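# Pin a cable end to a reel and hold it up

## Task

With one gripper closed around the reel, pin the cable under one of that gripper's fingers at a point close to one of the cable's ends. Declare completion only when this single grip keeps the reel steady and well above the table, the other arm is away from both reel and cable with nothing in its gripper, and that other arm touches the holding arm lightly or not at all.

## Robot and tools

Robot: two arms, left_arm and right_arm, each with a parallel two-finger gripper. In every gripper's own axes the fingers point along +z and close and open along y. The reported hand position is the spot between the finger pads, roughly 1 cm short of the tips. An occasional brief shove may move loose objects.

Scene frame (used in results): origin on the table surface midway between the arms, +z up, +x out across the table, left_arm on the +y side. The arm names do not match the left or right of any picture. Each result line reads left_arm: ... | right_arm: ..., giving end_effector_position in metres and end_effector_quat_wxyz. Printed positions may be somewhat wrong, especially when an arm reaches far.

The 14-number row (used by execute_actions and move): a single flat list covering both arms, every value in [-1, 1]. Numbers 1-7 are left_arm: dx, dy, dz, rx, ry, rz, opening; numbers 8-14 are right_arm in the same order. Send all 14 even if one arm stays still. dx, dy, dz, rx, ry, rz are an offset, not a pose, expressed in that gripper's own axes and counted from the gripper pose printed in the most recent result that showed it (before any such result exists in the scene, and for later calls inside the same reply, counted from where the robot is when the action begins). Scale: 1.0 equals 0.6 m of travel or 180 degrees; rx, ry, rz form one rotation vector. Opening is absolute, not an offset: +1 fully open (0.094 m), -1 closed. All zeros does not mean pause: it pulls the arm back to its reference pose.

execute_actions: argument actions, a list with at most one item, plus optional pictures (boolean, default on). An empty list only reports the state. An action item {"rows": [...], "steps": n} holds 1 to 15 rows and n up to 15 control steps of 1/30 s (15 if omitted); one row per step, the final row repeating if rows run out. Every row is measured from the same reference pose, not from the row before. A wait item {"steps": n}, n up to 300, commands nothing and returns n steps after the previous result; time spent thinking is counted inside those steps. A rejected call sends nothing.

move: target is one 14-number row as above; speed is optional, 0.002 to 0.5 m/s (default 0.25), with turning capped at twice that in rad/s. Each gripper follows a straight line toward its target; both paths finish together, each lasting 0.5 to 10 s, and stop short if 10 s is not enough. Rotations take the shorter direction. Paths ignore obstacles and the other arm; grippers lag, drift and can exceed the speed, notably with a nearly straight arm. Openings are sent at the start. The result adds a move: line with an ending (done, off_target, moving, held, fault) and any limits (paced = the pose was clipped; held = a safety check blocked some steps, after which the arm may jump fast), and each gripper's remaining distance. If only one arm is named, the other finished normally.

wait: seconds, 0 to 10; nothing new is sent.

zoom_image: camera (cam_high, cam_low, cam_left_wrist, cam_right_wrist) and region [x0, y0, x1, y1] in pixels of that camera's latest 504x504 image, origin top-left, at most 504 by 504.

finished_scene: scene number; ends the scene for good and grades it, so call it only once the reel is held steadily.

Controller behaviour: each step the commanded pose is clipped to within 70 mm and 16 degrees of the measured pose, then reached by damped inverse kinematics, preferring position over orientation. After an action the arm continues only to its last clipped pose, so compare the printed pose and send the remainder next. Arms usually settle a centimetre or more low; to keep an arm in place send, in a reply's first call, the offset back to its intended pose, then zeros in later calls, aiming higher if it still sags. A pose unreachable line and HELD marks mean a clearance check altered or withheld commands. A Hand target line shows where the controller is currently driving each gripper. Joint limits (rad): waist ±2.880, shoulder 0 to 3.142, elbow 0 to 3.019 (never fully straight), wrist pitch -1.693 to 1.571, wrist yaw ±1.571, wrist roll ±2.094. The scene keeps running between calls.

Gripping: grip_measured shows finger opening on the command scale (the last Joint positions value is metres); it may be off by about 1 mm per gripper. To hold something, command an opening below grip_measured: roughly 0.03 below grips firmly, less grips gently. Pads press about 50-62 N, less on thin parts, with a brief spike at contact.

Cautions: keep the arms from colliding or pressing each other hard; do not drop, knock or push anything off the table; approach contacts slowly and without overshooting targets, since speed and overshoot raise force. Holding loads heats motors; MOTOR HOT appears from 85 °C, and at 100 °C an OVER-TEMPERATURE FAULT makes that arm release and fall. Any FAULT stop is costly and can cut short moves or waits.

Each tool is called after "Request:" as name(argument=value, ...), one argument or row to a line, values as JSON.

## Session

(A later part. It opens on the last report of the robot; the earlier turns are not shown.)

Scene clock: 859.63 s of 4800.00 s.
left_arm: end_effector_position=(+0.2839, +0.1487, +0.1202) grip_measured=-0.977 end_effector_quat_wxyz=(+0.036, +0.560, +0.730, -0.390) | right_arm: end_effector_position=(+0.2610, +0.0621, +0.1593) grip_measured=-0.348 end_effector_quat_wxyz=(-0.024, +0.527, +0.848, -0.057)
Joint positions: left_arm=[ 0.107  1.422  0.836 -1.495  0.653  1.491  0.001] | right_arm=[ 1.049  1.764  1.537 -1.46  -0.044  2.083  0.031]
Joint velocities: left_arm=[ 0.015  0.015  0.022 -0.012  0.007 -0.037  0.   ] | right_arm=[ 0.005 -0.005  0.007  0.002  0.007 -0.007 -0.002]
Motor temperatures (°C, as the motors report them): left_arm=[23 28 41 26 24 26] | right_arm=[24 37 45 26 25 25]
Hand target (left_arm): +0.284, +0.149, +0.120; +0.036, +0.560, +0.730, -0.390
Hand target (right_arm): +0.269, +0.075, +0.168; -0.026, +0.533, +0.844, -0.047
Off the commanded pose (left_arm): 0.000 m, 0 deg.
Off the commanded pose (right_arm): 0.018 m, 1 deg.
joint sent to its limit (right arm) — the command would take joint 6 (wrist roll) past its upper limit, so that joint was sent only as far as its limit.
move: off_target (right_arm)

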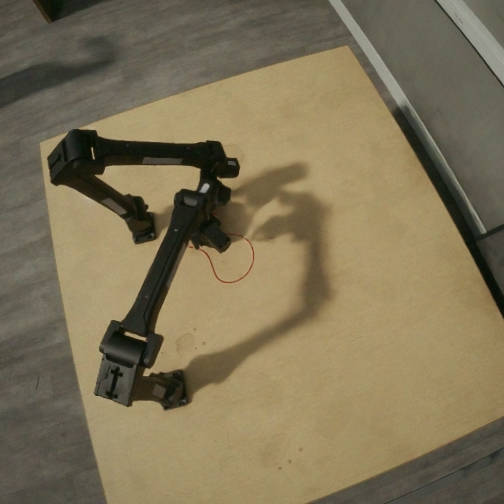

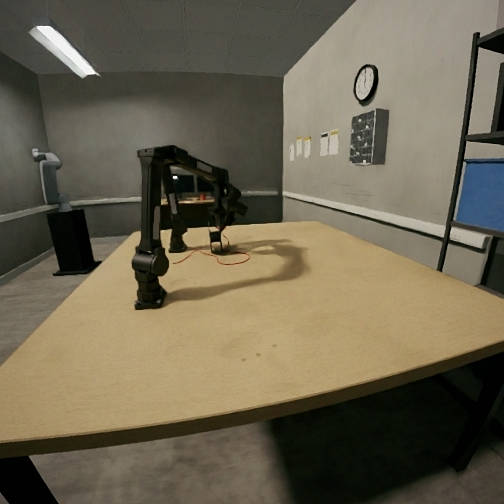

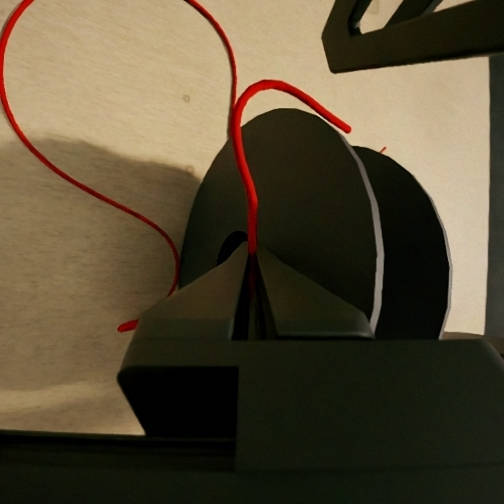

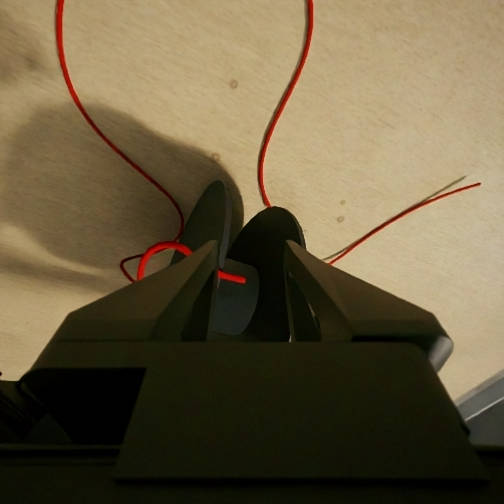

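Request:
move(
  target=[0,0,0,0,0,0,-1, 0.01,0.064,-0.18,0,0,-0.86,0.1],
  speed=0.35,
)

Scene clock: 875.80 s of 4800.00 s.
left_arm: end_effector_position=(+0.2839, +0.1487, +0.1202) grip_measured=-0.977 end_effector_quat_wxyz=(+0.036, +0.560, +0.730, -0.390) | right_arm: end_effector_position=(+0.2920, +0.0848, +0.2534) grip_measured=+0.098 end_effector_quat_wxyz=(+0.041, +0.710, -0.703, -0.016)
Joint positions: left_arm=[ 0.107  1.422  0.836 -1.495  0.653  1.491  0.001] | right_arm=[ 1.025  1.812  1.855 -1.691 -0.044 -0.632  0.052]
Joint velocities: left_arm=[-0.015 -0.005 -0.012 -0.002  0.037  0.007 -0.001] | right_arm=[ 0.005  0.005 -0.007  0.002 -0.007 -0.022  0.   ]
Motor temperatures (°C, as the motors report them): left_arm=[23 28 41 26 24 26] | right_arm=[24 37 49 26 25 25]
Hand target (left_arm): +0.284, +0.149, +0.120; +0.036, +0.560, +0.730, -0.390
Hand target (right_arm): +0.302, +0.090, +0.262; +0.034, +0.712, -0.701, -0.016
Off the commanded pose (left_arm): 0.000 m, 0 deg.
Off the commanded pose (right_arm): 0.016 m, 2 deg.
joint sent to its limit (right arm) — the command would take joint 4 (wrist pitch) past its lower limit, so that joint was sent only as far as its limit.
After step 180, 5.63 s passed at rest.
move: off_target (right_arm)

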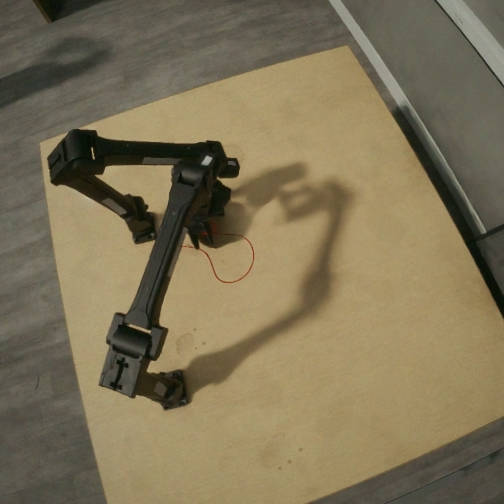

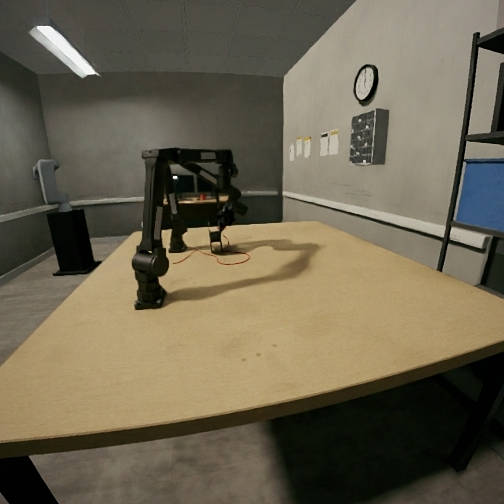

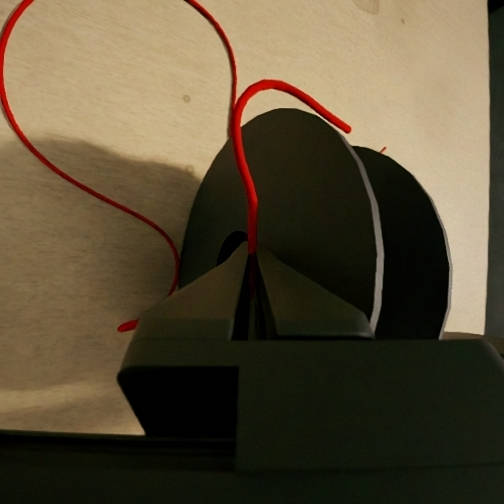

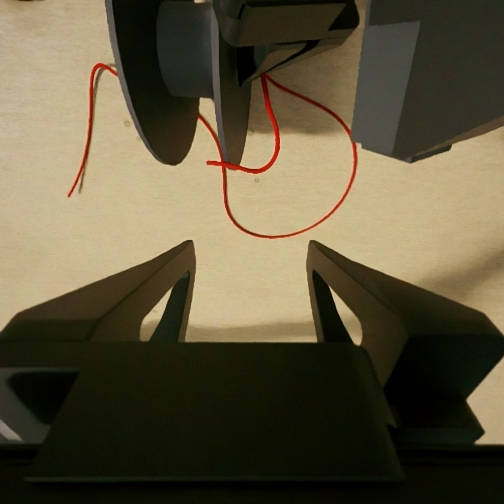

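Request:
move(
  target=[0.063,-0.037,-0.11,0,0,0,-1, 0,0,-0.02,0,0,0,0.1],
  speed=0.08,
)

Scene clock: 907.73 s of 4800.00 s.
left_arm: end_effector_position=(+0.2636, +0.2116, +0.1471) grip_measured=-0.977 end_effector_quat_wxyz=(+0.032, +0.551, +0.734, -0.395) | right_arm: end_effector_position=(+0.2920, +0.0848, +0.2534) grip_measured=+0.098 end_effector_quat_wxyz=(+0.041, +0.710, -0.702, -0.016)
Joint positions: left_arm=[ 0.321  1.377  0.853 -1.688  0.544  1.69   0.001] | right_arm=[ 1.025  1.812  1.855 -1.691 -0.044 -0.634  0.052]
Joint velocities: left_arm=[-0.015  0.005  0.002  0.007 -0.095  0.022  0.001] | right_arm=[-0.005  0.005  0.017  0.007 -0.022 -0.037 -0.001]
Motor temperatures (°C, as the motors report them): left_arm=[23 28 41 27 24 26] | right_arm=[24 38 52 26 25 25]
Hand target (left_arm): +0.276, +0.216, +0.158; +0.043, +0.560, +0.734, -0.382
Hand target (right_arm): +0.293, +0.085, +0.265; +0.036, +0.710, -0.704, -0.017
Off the commanded pose (left_arm): 0.019 m, 1 deg.
Off the commanded pose (right_arm): 0.012 m, 0 deg.
joint sent to its limit (left arm) — the command would take joint 4 (wrist pitch) past its lower limit, so that joint was sent only as far as its limit.
joint sent to its limit (right arm) — the command would take joint 4 (wrist pitch) past its lower limit, so that joint was sent only as far as its limit.
After step 180, 24.57 s passed at rest.
move: off_target (left_arm, right_arm)

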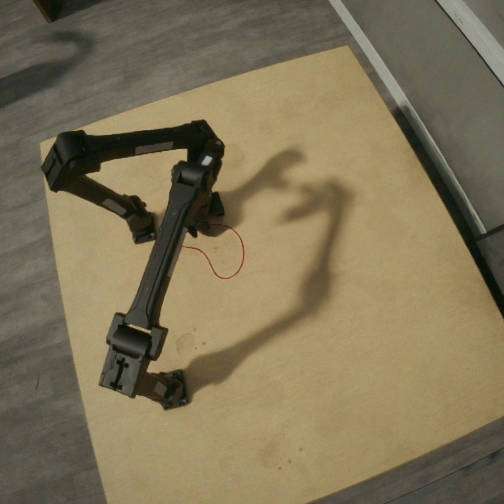

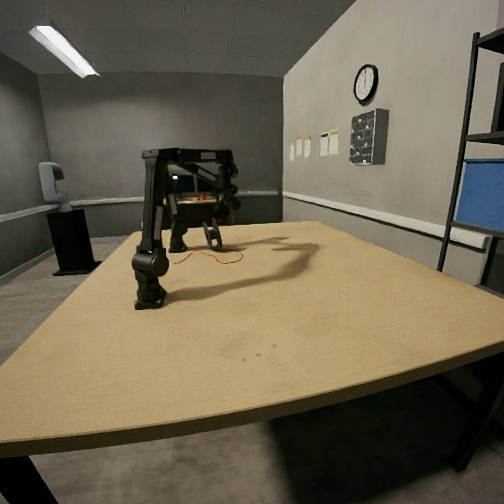

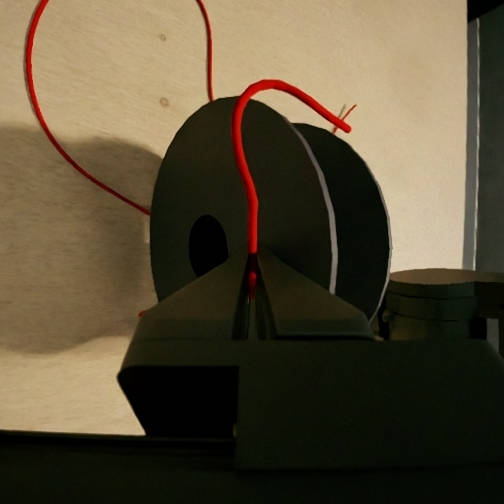

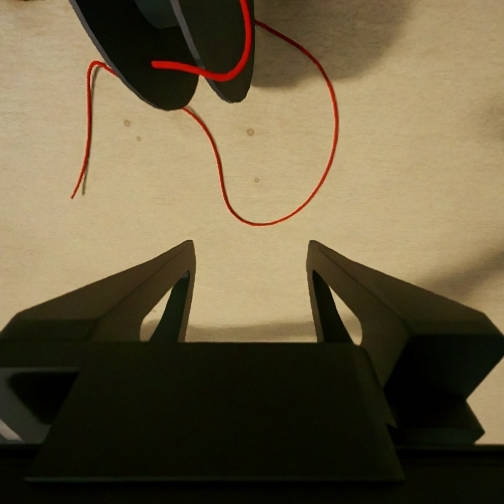

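Request:
move(
  target=[0,0,0,0,0,0,-1, -0.15,0.045,0.08,0.025,0,0,0.1],
  speed=0.12,
)

Scene clock: 923.00 s of 4800.00 s.
left_arm: end_effector_position=(+0.2636, +0.2116, +0.1471) grip_measured=-0.977 end_effector_quat_wxyz=(+0.033, +0.551, +0.734, -0.395) | right_arm: end_effector_position=(+0.2513, +0.1555, +0.1973) grip_measured=+0.098 end_effector_quat_wxyz=(+0.037, +0.716, -0.697, +0.019)
Joint positions: left_arm=[ 0.321  1.377  0.853 -1.688  0.544  1.692  0.001] | right_arm=[ 1.171  1.932  1.884 -1.605  0.015 -0.502  0.052]
Joint velocities: left_arm=[-0.005 -0.005 -0.022  0.002 -0.022  0.037 -0.   ] | right_arm=[-0.015 -0.005 -0.012 -0.007 -0.037 -0.022 -0.   ]
Motor temperatures (°C, as the motors report them): left_arm=[23 28 43 27 24 26] | right_arm=[24 38 50 26 25 25]
Hand target (left_arm): +0.264, +0.212, +0.147; +0.032, +0.551, +0.735, -0.395
Hand target (right_arm): +0.261, +0.172, +0.206; +0.013, +0.712, -0.702, +0.014
Off the commanded pose (left_arm): 0.000 m, 0 deg.
Off the commanded pose (right_arm): 0.021 m, 3 deg.
After step 180, 7.83 s passed at rest.
move: off_target (right_arm)

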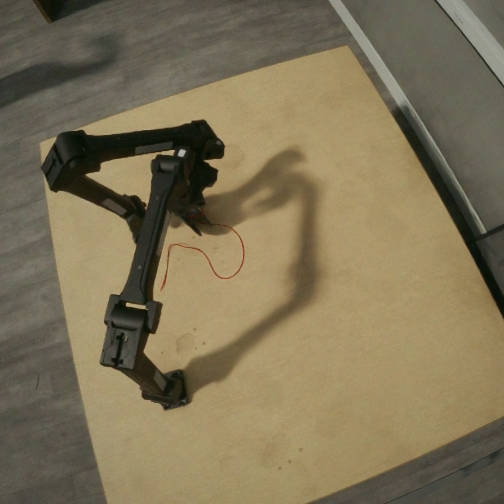

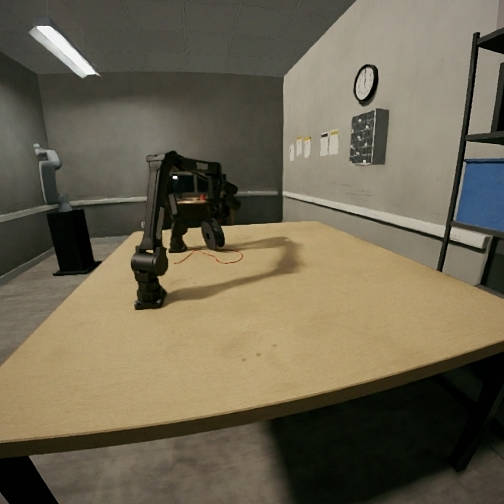

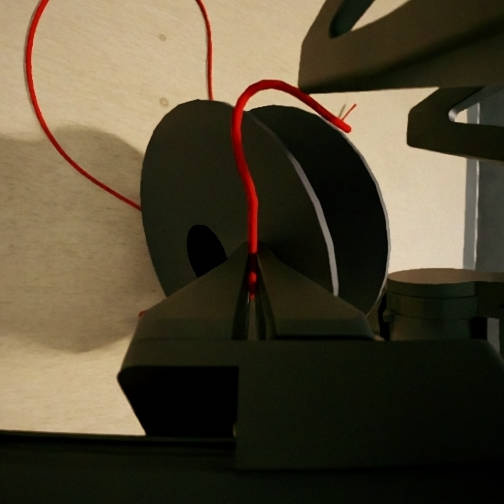

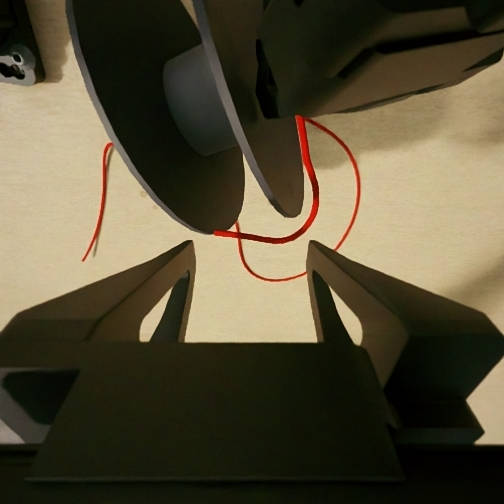

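Request:
move(
  target=[-0.071,0.046,-0.084,0,0,0,-1, 0.03,0,-0.08,0,0,0,0.1],
  speed=0.08,
)

Scene clock: 941.30 s of 4800.00 s.
left_arm: end_effector_position=(+0.3084, +0.2117, +0.1770) grip_measured=-0.977 end_effector_quat_wxyz=(+0.056, +0.547, +0.754, -0.359) | right_arm: end_effector_position=(+0.2447, +0.1352, +0.2236) grip_measured=+0.098 end_effector_quat_wxyz=(+0.055, +0.713, -0.698, +0.025)
Joint positions: left_arm=[ 0.295  1.378  0.982 -1.69   0.563  1.598  0.001] | right_arm=[ 1.165  1.896  1.896 -1.691  0.015 -0.502  0.052]
Joint velocities: left_arm=[-0.024 -0.005  0.002 -0.012 -0.022 -0.051 -0.001] | right_arm=[-0.015 -0.024 -0.007 -0.022  0.051 -0.051 -0.001]
Motor temperatures (°C, as the motors report them): left_arm=[23 28 42 27 24 26] | right_arm=[24 39 52 26 25 25]
Hand target (left_arm): +0.322, +0.211, +0.187; +0.062, +0.549, +0.755, -0.354
Hand target (right_arm): +0.252, +0.140, +0.246; +0.036, +0.716, -0.697, +0.019
Off the commanded pose (left_arm): 0.018 m, 6 deg.
Off the commanded pose (right_arm): 0.025 m, 2 deg.
joint sent to its limit (left arm) — the command would take joint 4 (wrist pitch) past its lower limit, so that joint was sent only as far as its limit.
joint sent to its limit (right arm) — the command would take joint 4 (wrist pitch) past its lower limit, so that joint was sent only as far as its limit.
After step 180, 11.03 s passed at rest.
move: off_target (left_arm, right_arm)

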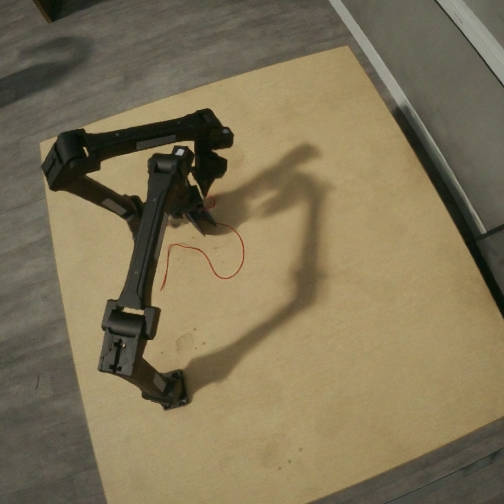

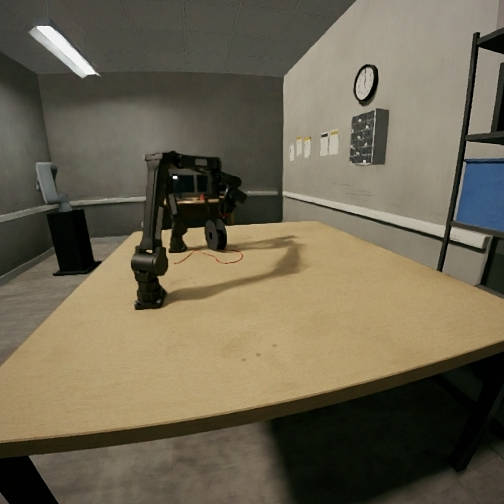

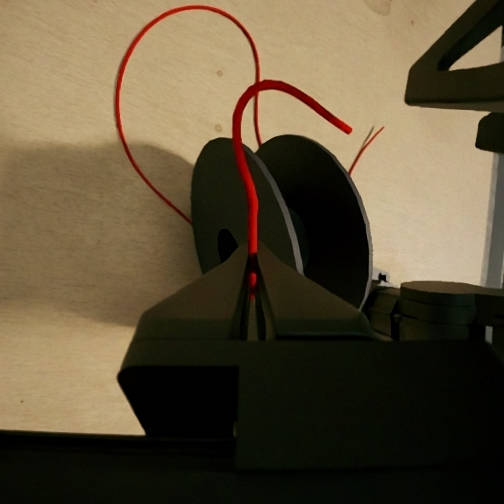

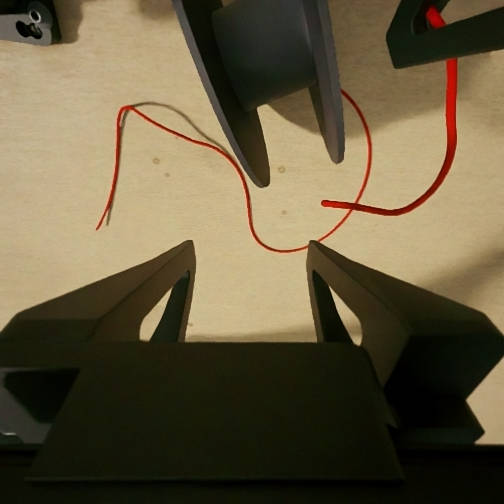

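Request:
move(
  target=[-0.012,-0.062,-0.095,-0.164,0.172,0.016,0.1, 0.225,-0.01,-0.09,0,0,0,0.1],
  speed=0.2,
)

Scene clock: 967.03 s of 4800.00 s.
left_arm: end_effector_position=(+0.2888, +0.2376, +0.2305) grip_measured=+0.098 end_effector_quat_wxyz=(-0.011, +0.607, +0.794, -0.007) | right_arm: end_effector_position=(+0.2569, +0.0136, +0.2912) grip_measured=+0.098 end_effector_quat_wxyz=(+0.021, +0.711, -0.703, +0.014)
Joint positions: left_arm=[ 0.046  1.012  0.982 -1.567  0.     1.249  0.052] | right_arm=[ 1.021  1.58   1.654 -1.691  0.022 -0.636  0.052]
Joint velocities: left_arm=[-0.005 -0.005 -0.002 -0.012  0.007  0.022 -0.001] | right_arm=[-0.015 -0.015  0.002 -0.007  0.037 -0.066  0.001]
Motor temperatures (°C, as the motors report them): left_arm=[23 28 46 27 24 26] | right_arm=[24 40 52 26 25 25]
Hand target (left_arm): +0.296, +0.236, +0.238; +0.001, +0.606, +0.795, +0.004
Hand target (right_arm): +0.255, +0.006, +0.288; +0.034, +0.714, -0.699, +0.018
Off the commanded pose (left_arm): 0.013 m, 2 deg.
Off the commanded pose (right_arm): 0.006 m, 4 deg.
joint sent to its limit (right arm) — the command would take joint 4 (wrist pitch) past its lower limit, so that joint was sent only as far as its limit.
After step 180, 17.47 s passed at rest.
move: off_target (left_arm, right_arm)

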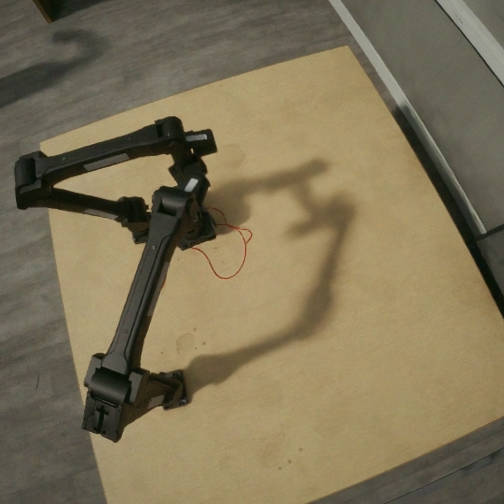

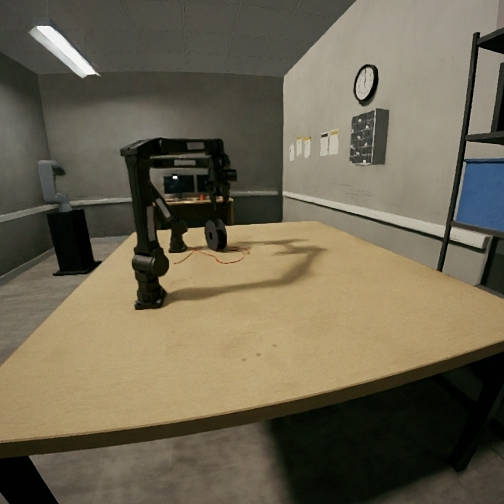

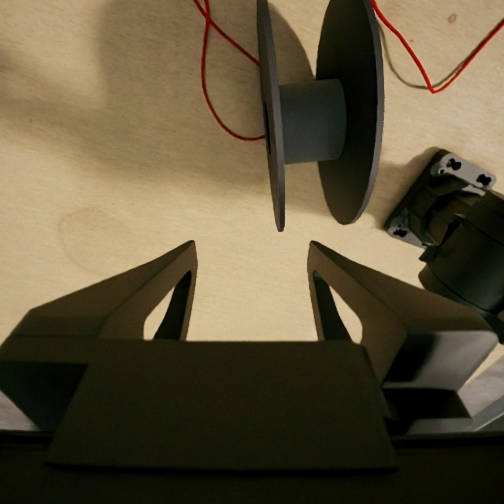

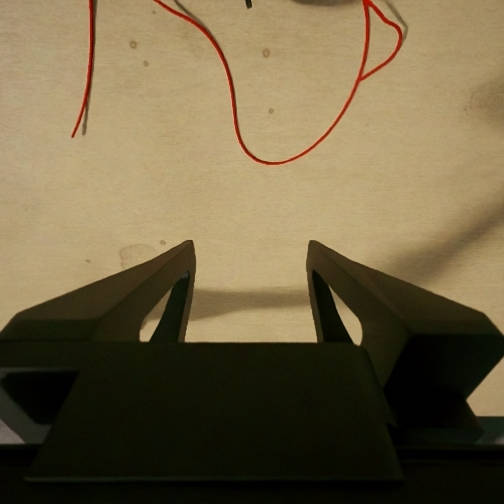

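Request:
move(
  target=[-0.075,-0.028,0.06,0,0,0,0.1, 0,0,0,0,0,0,0.1],
  speed=0.12,
)

Scene clock: 974.30 s of 4800.00 s.
left_arm: end_effector_position=(+0.2835, +0.1916, +0.2003) grip_measured=+0.098 end_effector_quat_wxyz=(-0.008, +0.610, +0.792, -0.004) | right_arm: end_effector_position=(+0.2569, +0.0136, +0.2912) grip_measured=+0.098 end_effector_quat_wxyz=(+0.021, +0.712, -0.702, +0.014)
Joint positions: left_arm=[-0.136  1.016  0.906 -1.478  0.     1.074  0.052] | right_arm=[ 1.021  1.58   1.654 -1.691  0.022 -0.637  0.052]
Joint velocities: left_arm=[ 0.005 -0.005  0.022 -0.002  0.037  0.007 -0.001] | right_arm=[ 0.005 -0.005  0.002 -0.002 -0.007  0.037  0.   ]
Motor temperatures (°C, as the motors report them): left_arm=[23 27 46 27 24 26] | right_arm=[24 39 50 26 25 25]
Hand target (left_arm): +0.283, +0.190, +0.195; -0.011, +0.607, +0.794, -0.006
Hand target (right_arm): +0.257, +0.014, +0.291; +0.021, +0.711, -0.703, +0.014
Off the commanded pose (left_arm): 0.006 m, 1 deg.
Off the commanded pose (right_arm): 0.000 m, 0 deg.
After step 180, 0.27 s passed at rest.
move: done

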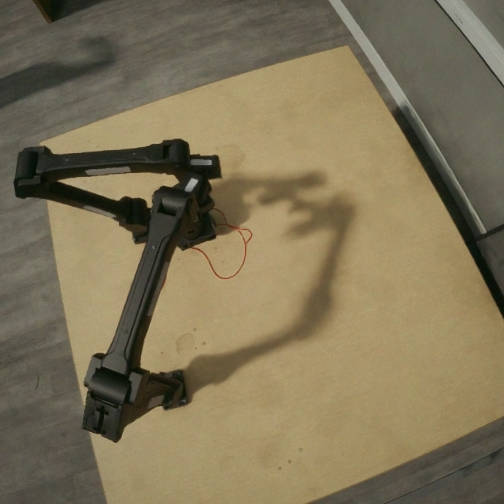

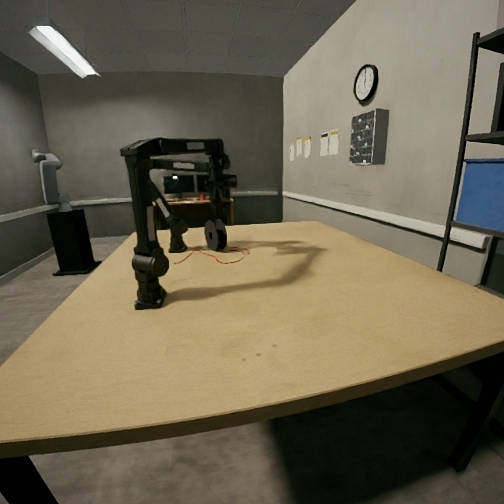

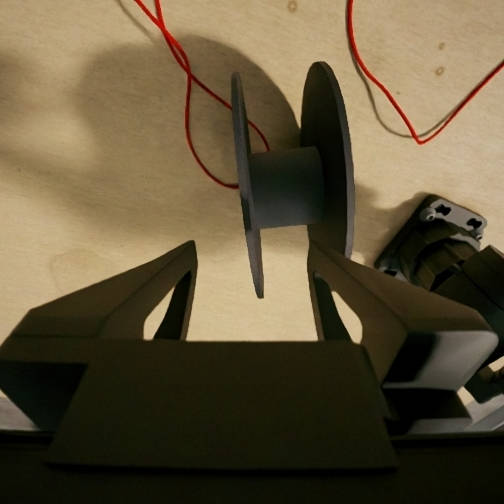

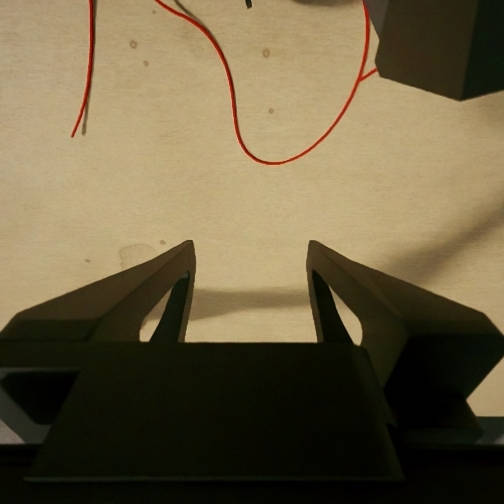

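Request:
move(
  target=[0.0,0.0,0.115,0,0,-0.03,-0.05, 0,0,0,0,0,0,0.1],
  speed=0.07,
)

Request:
move(
  target=[0,0,0,0,0,0,-1, 0,0,0,0,0,0,0.1],
  speed=0.05,
)

Scene clock: 982.27 s of 4800.00 s.
left_arm: end_effector_position=(+0.2835, +0.1916, +0.1363) grip_measured=-0.048 end_effector_quat_wxyz=(-0.005, +0.575, +0.818, -0.002) | right_arm: end_effector_position=(+0.2569, +0.0136, +0.2912) grip_measured=+0.098 end_effector_quat_wxyz=(+0.021, +0.712, -0.702, +0.014)
Joint positions: left_arm=[-0.136  1.051  0.757 -1.288  0.     0.987  0.045] | right_arm=[ 1.021  1.58   1.654 -1.691  0.022 -0.637  0.052]
Joint velocities: left_arm=[-0.005 -0.005  0.002 -0.007  0.037 -0.037  0.001] | right_arm=[-0.005 -0.015 -0.007 -0.002  0.007 -0.022 -0.001]
Motor temperatures (°C, as the motors report them): left_arm=[23 27 45 27 24 26] | right_arm=[24 39 49 26 25 25]
Hand target (left_arm): +0.283, +0.191, +0.132; -0.008, +0.572, +0.820, -0.003
Hand target (right_arm): +0.257, +0.014, +0.291; +0.021, +0.712, -0.702, +0.014
Off the commanded pose (left_arm): 0.005 m, 1 deg.
Off the commanded pose (right_arm): 0.000 m, 0 deg.
After step 180, 0.63 s passed at rest.
move: done

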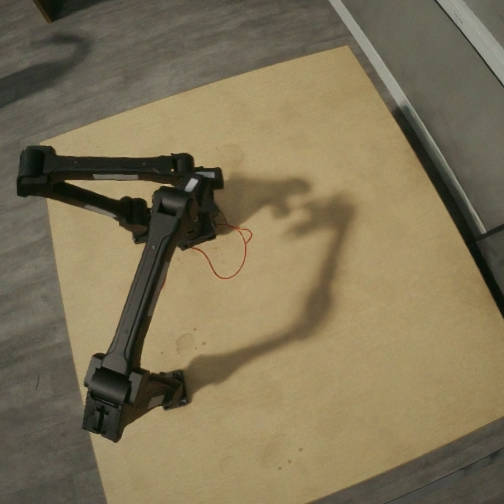

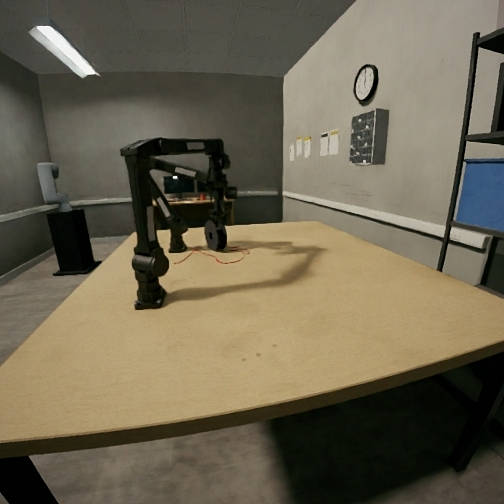

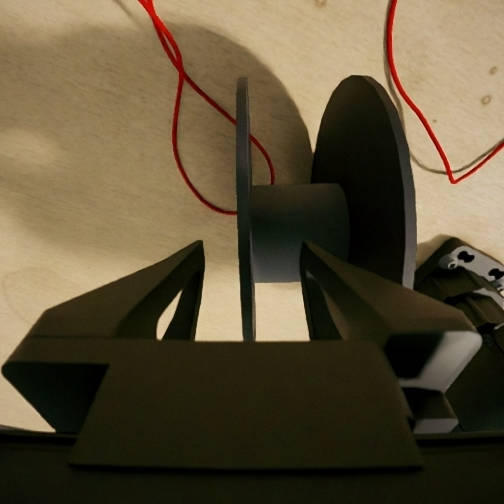

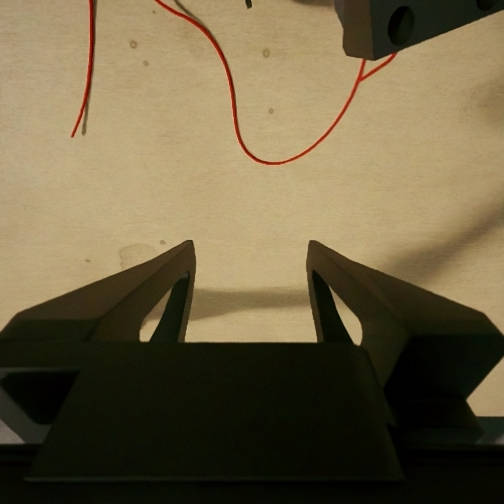

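Scene clock: 982.77 s of 4800.00 s.
left_arm: end_effector_position=(+0.2835, +0.1916, +0.1362) grip_measured=-0.941 end_effector_quat_wxyz=(-0.005, +0.575, +0.818, -0.002) | right_arm: end_effector_position=(+0.2569, +0.0136, +0.2912) grip_measured=+0.098 end_effector_quat_wxyz=(+0.021, +0.712, -0.702, +0.014)
Joint positions: left_arm=[-0.136  1.051  0.757 -1.287  0.     0.987  0.003] | right_arm=[ 1.021  1.58   1.654 -1.691  0.022 -0.637  0.052]
Joint velocities: left_arm=[ 0.005 -0.005  0.002  0.007  0.051  0.066  0.   ] | right_arm=[-0.015  0.005 -0.002  0.007 -0.037  0.007 -0.   ]
Motor temperatures (°C, as the motors report them): left_arm=[23 27 45 27 24 26] | right_arm=[24 39 49 26 25 25]
Hand target (left_arm): +0.284, +0.192, +0.136; -0.005, +0.575, +0.818, -0.002
Hand target (right_arm): +0.257, +0.014, +0.291; +0.021, +0.712, -0.702, +0.014
Off the commanded pose (left_arm): 0.000 m, 0 deg.
Off the commanded pose (right_arm): 0.000 m, 0 deg.
move: done

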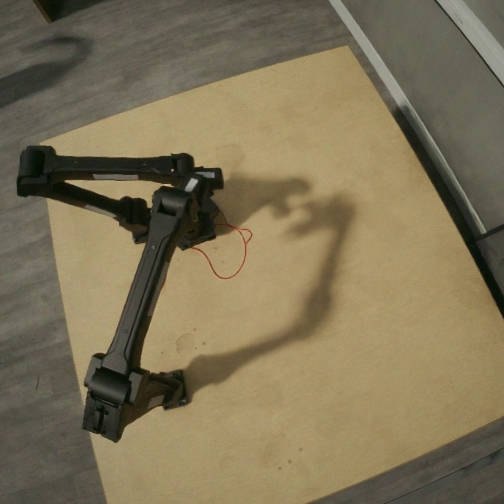

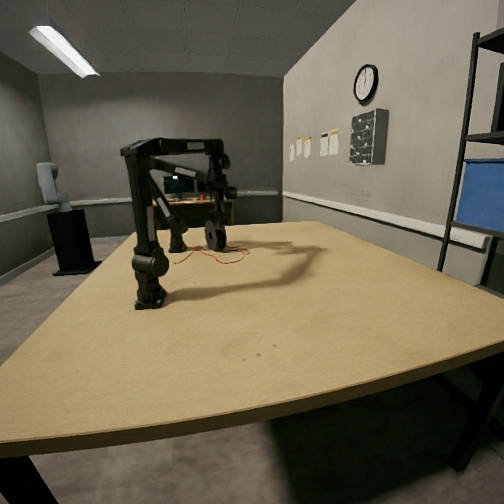

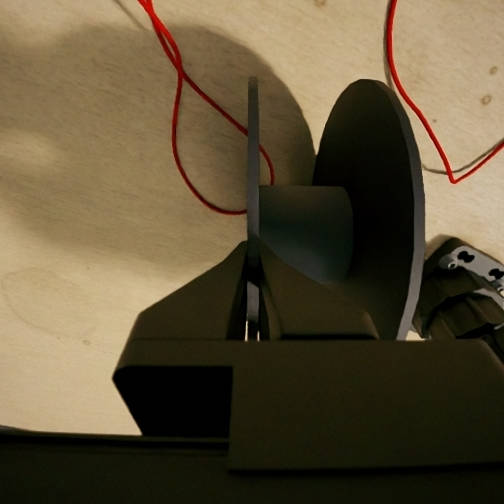

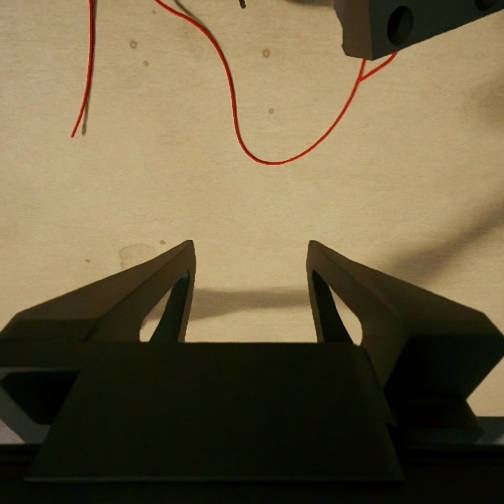

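Request:
move(
  target=[-0.17,0.021,-0.05,0,0,-0.194,-1, -0.16,0.31,0.30,0,0,0,0.0],
  speed=0.15,
)

Scene clock: 1015.83 s of 4800.00 s.
left_arm: end_effector_position=(+0.3106, +0.1127, +0.1436) grip_measured=-0.941 end_effector_quat_wxyz=(-0.031, +0.304, +0.952, +0.004) | right_arm: end_effector_position=(+0.0732, +0.0958, +0.1164) grip_measured=+0.002 end_effector_quat_wxyz=(+0.016, +0.717, -0.697, +0.023)
Joint positions: left_arm=[-0.365  1.238  0.913 -1.31   0.002  0.151  0.003] | right_arm=[ 1.459  1.656  1.28  -1.247  0.021 -0.215  0.047]
Joint velocities: left_arm=[-0.015 -0.005  0.017 -0.012  0.007 -0.051 -0.   ] | right_arm=[ 0.015 -0.024 -0.007  0.002  0.022  0.051 -0.   ]
Motor temperatures (°C, as the motors report them): left_arm=[23 27 45 26 24 26] | right_arm=[24 38 47 26 25 25]
Hand target (left_arm): +0.329, +0.101, +0.167; -0.005, +0.303, +0.953, +0.001
Hand target (right_arm): +0.073, +0.098, +0.107; +0.019, +0.712, -0.702, +0.023
Off the commanded pose (left_arm): 0.032 m, 3 deg.
Off the commanded pose (right_arm): 0.010 m, 1 deg.
After step 180, 24.50 s passed at rest.
move: off_target (left_arm); limits=held; held on 17 of 77 steps (right_arm, left_arm)
pose unreachable (left arm): on one or more control steps of this call this arm could not follow its commanded pose, so it was not sent that pose on those steps. It may still have moved: this result reports where it is.
cause: the commanded pose would bring a part of the arm too close to another arm (this arm's forearm (the part past joint 3) and the other arm's wrist (the part past joint 4)).
pose unreachable (right arm): on one or more control steps of this call this arm could not follow its commanded pose, so it was not sent that pose on those steps. It may still have moved: this result reports where it is.
cause: the commanded pose would bring a part of the arm too close to another arm (this arm's wrist (the part past joint 4) and the other arm's forearm (the part past joint 3)).

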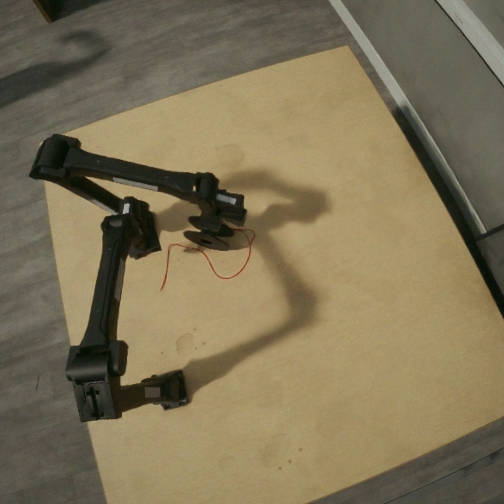

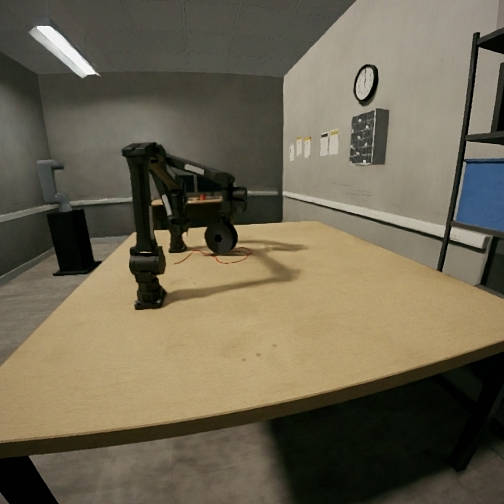

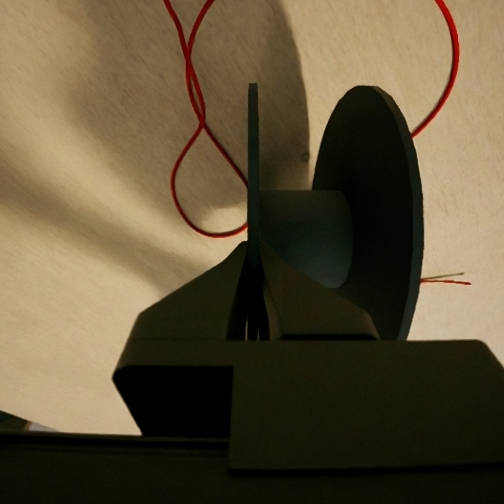

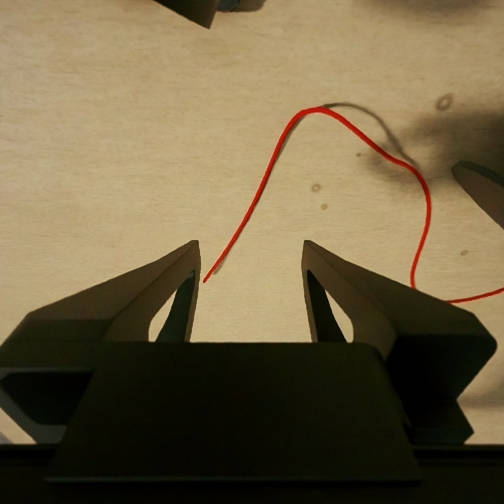

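Request:
move(
  target=[0,0,0.012,0,0,0,-1, -0.042,-0.027,0.13,0,0,0.167,-0.2],
  speed=0.12,
)

Scene clock: 1029.63 s of 4800.00 s.
left_arm: end_effector_position=(+0.3096, +0.1132, +0.1382) grip_measured=-0.941 end_effector_quat_wxyz=(-0.032, +0.303, +0.953, +0.004) | right_arm: end_effector_position=(+0.0860, +0.1201, +0.0518) grip_measured=-0.198 end_effector_quat_wxyz=(-0.006, -0.521, +0.853, -0.022)
Joint positions: left_arm=[-0.365  1.24   0.901 -1.295  0.002  0.148  0.003] | right_arm=[ 1.442  1.784  1.267 -1.094  0.021  0.27   0.038]
Joint velocities: left_arm=[ 0.005 -0.015  0.007  0.007  0.037  0.022  0.   ] | right_arm=[-0.015  0.015 -0.007 -0.017 -0.007  0.022 -0.001]
Motor temperatures (°C, as the motors report them): left_arm=[23 27 48 26 24 26] | right_arm=[24 38 46 26 25 25]
Hand target (left_arm): +0.310, +0.113, +0.136; -0.031, +0.304, +0.952, +0.004
Hand target (right_arm): +0.090, +0.118, +0.039; -0.010, -0.511, +0.859, -0.026
Off the commanded pose (left_arm): 0.002 m, 0 deg.
Off the commanded pose (right_arm): 0.015 m, 1 deg.
After step 180, 5.23 s passed at rest.
move: off_target (right_arm)

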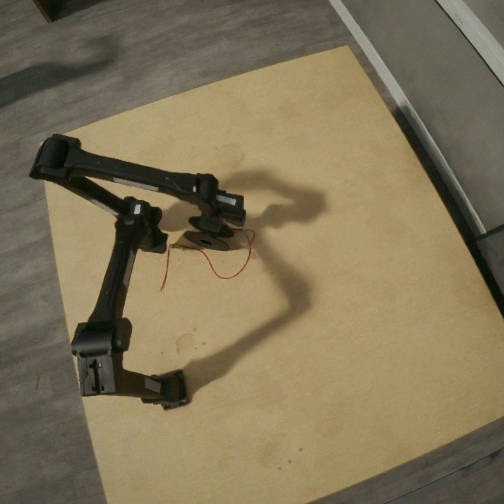

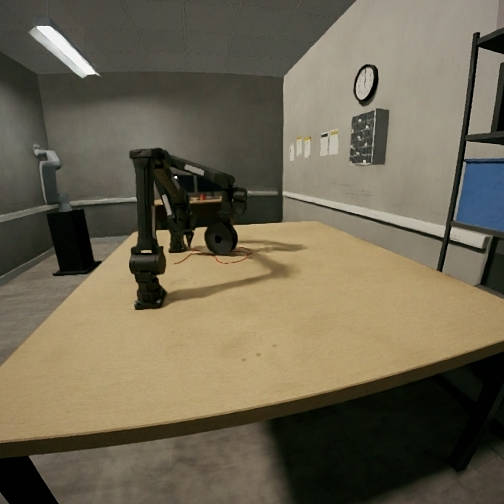

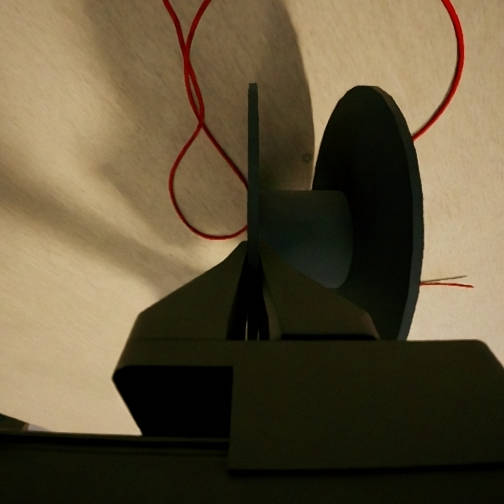

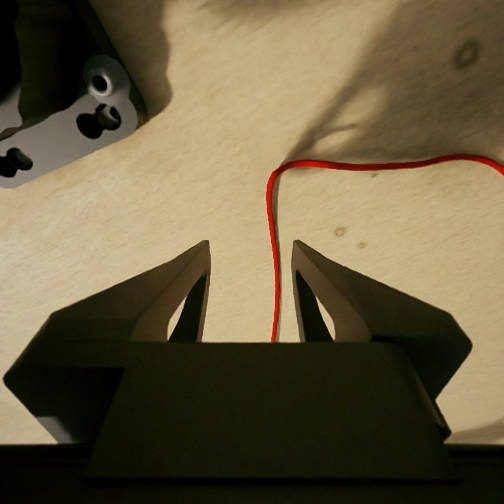

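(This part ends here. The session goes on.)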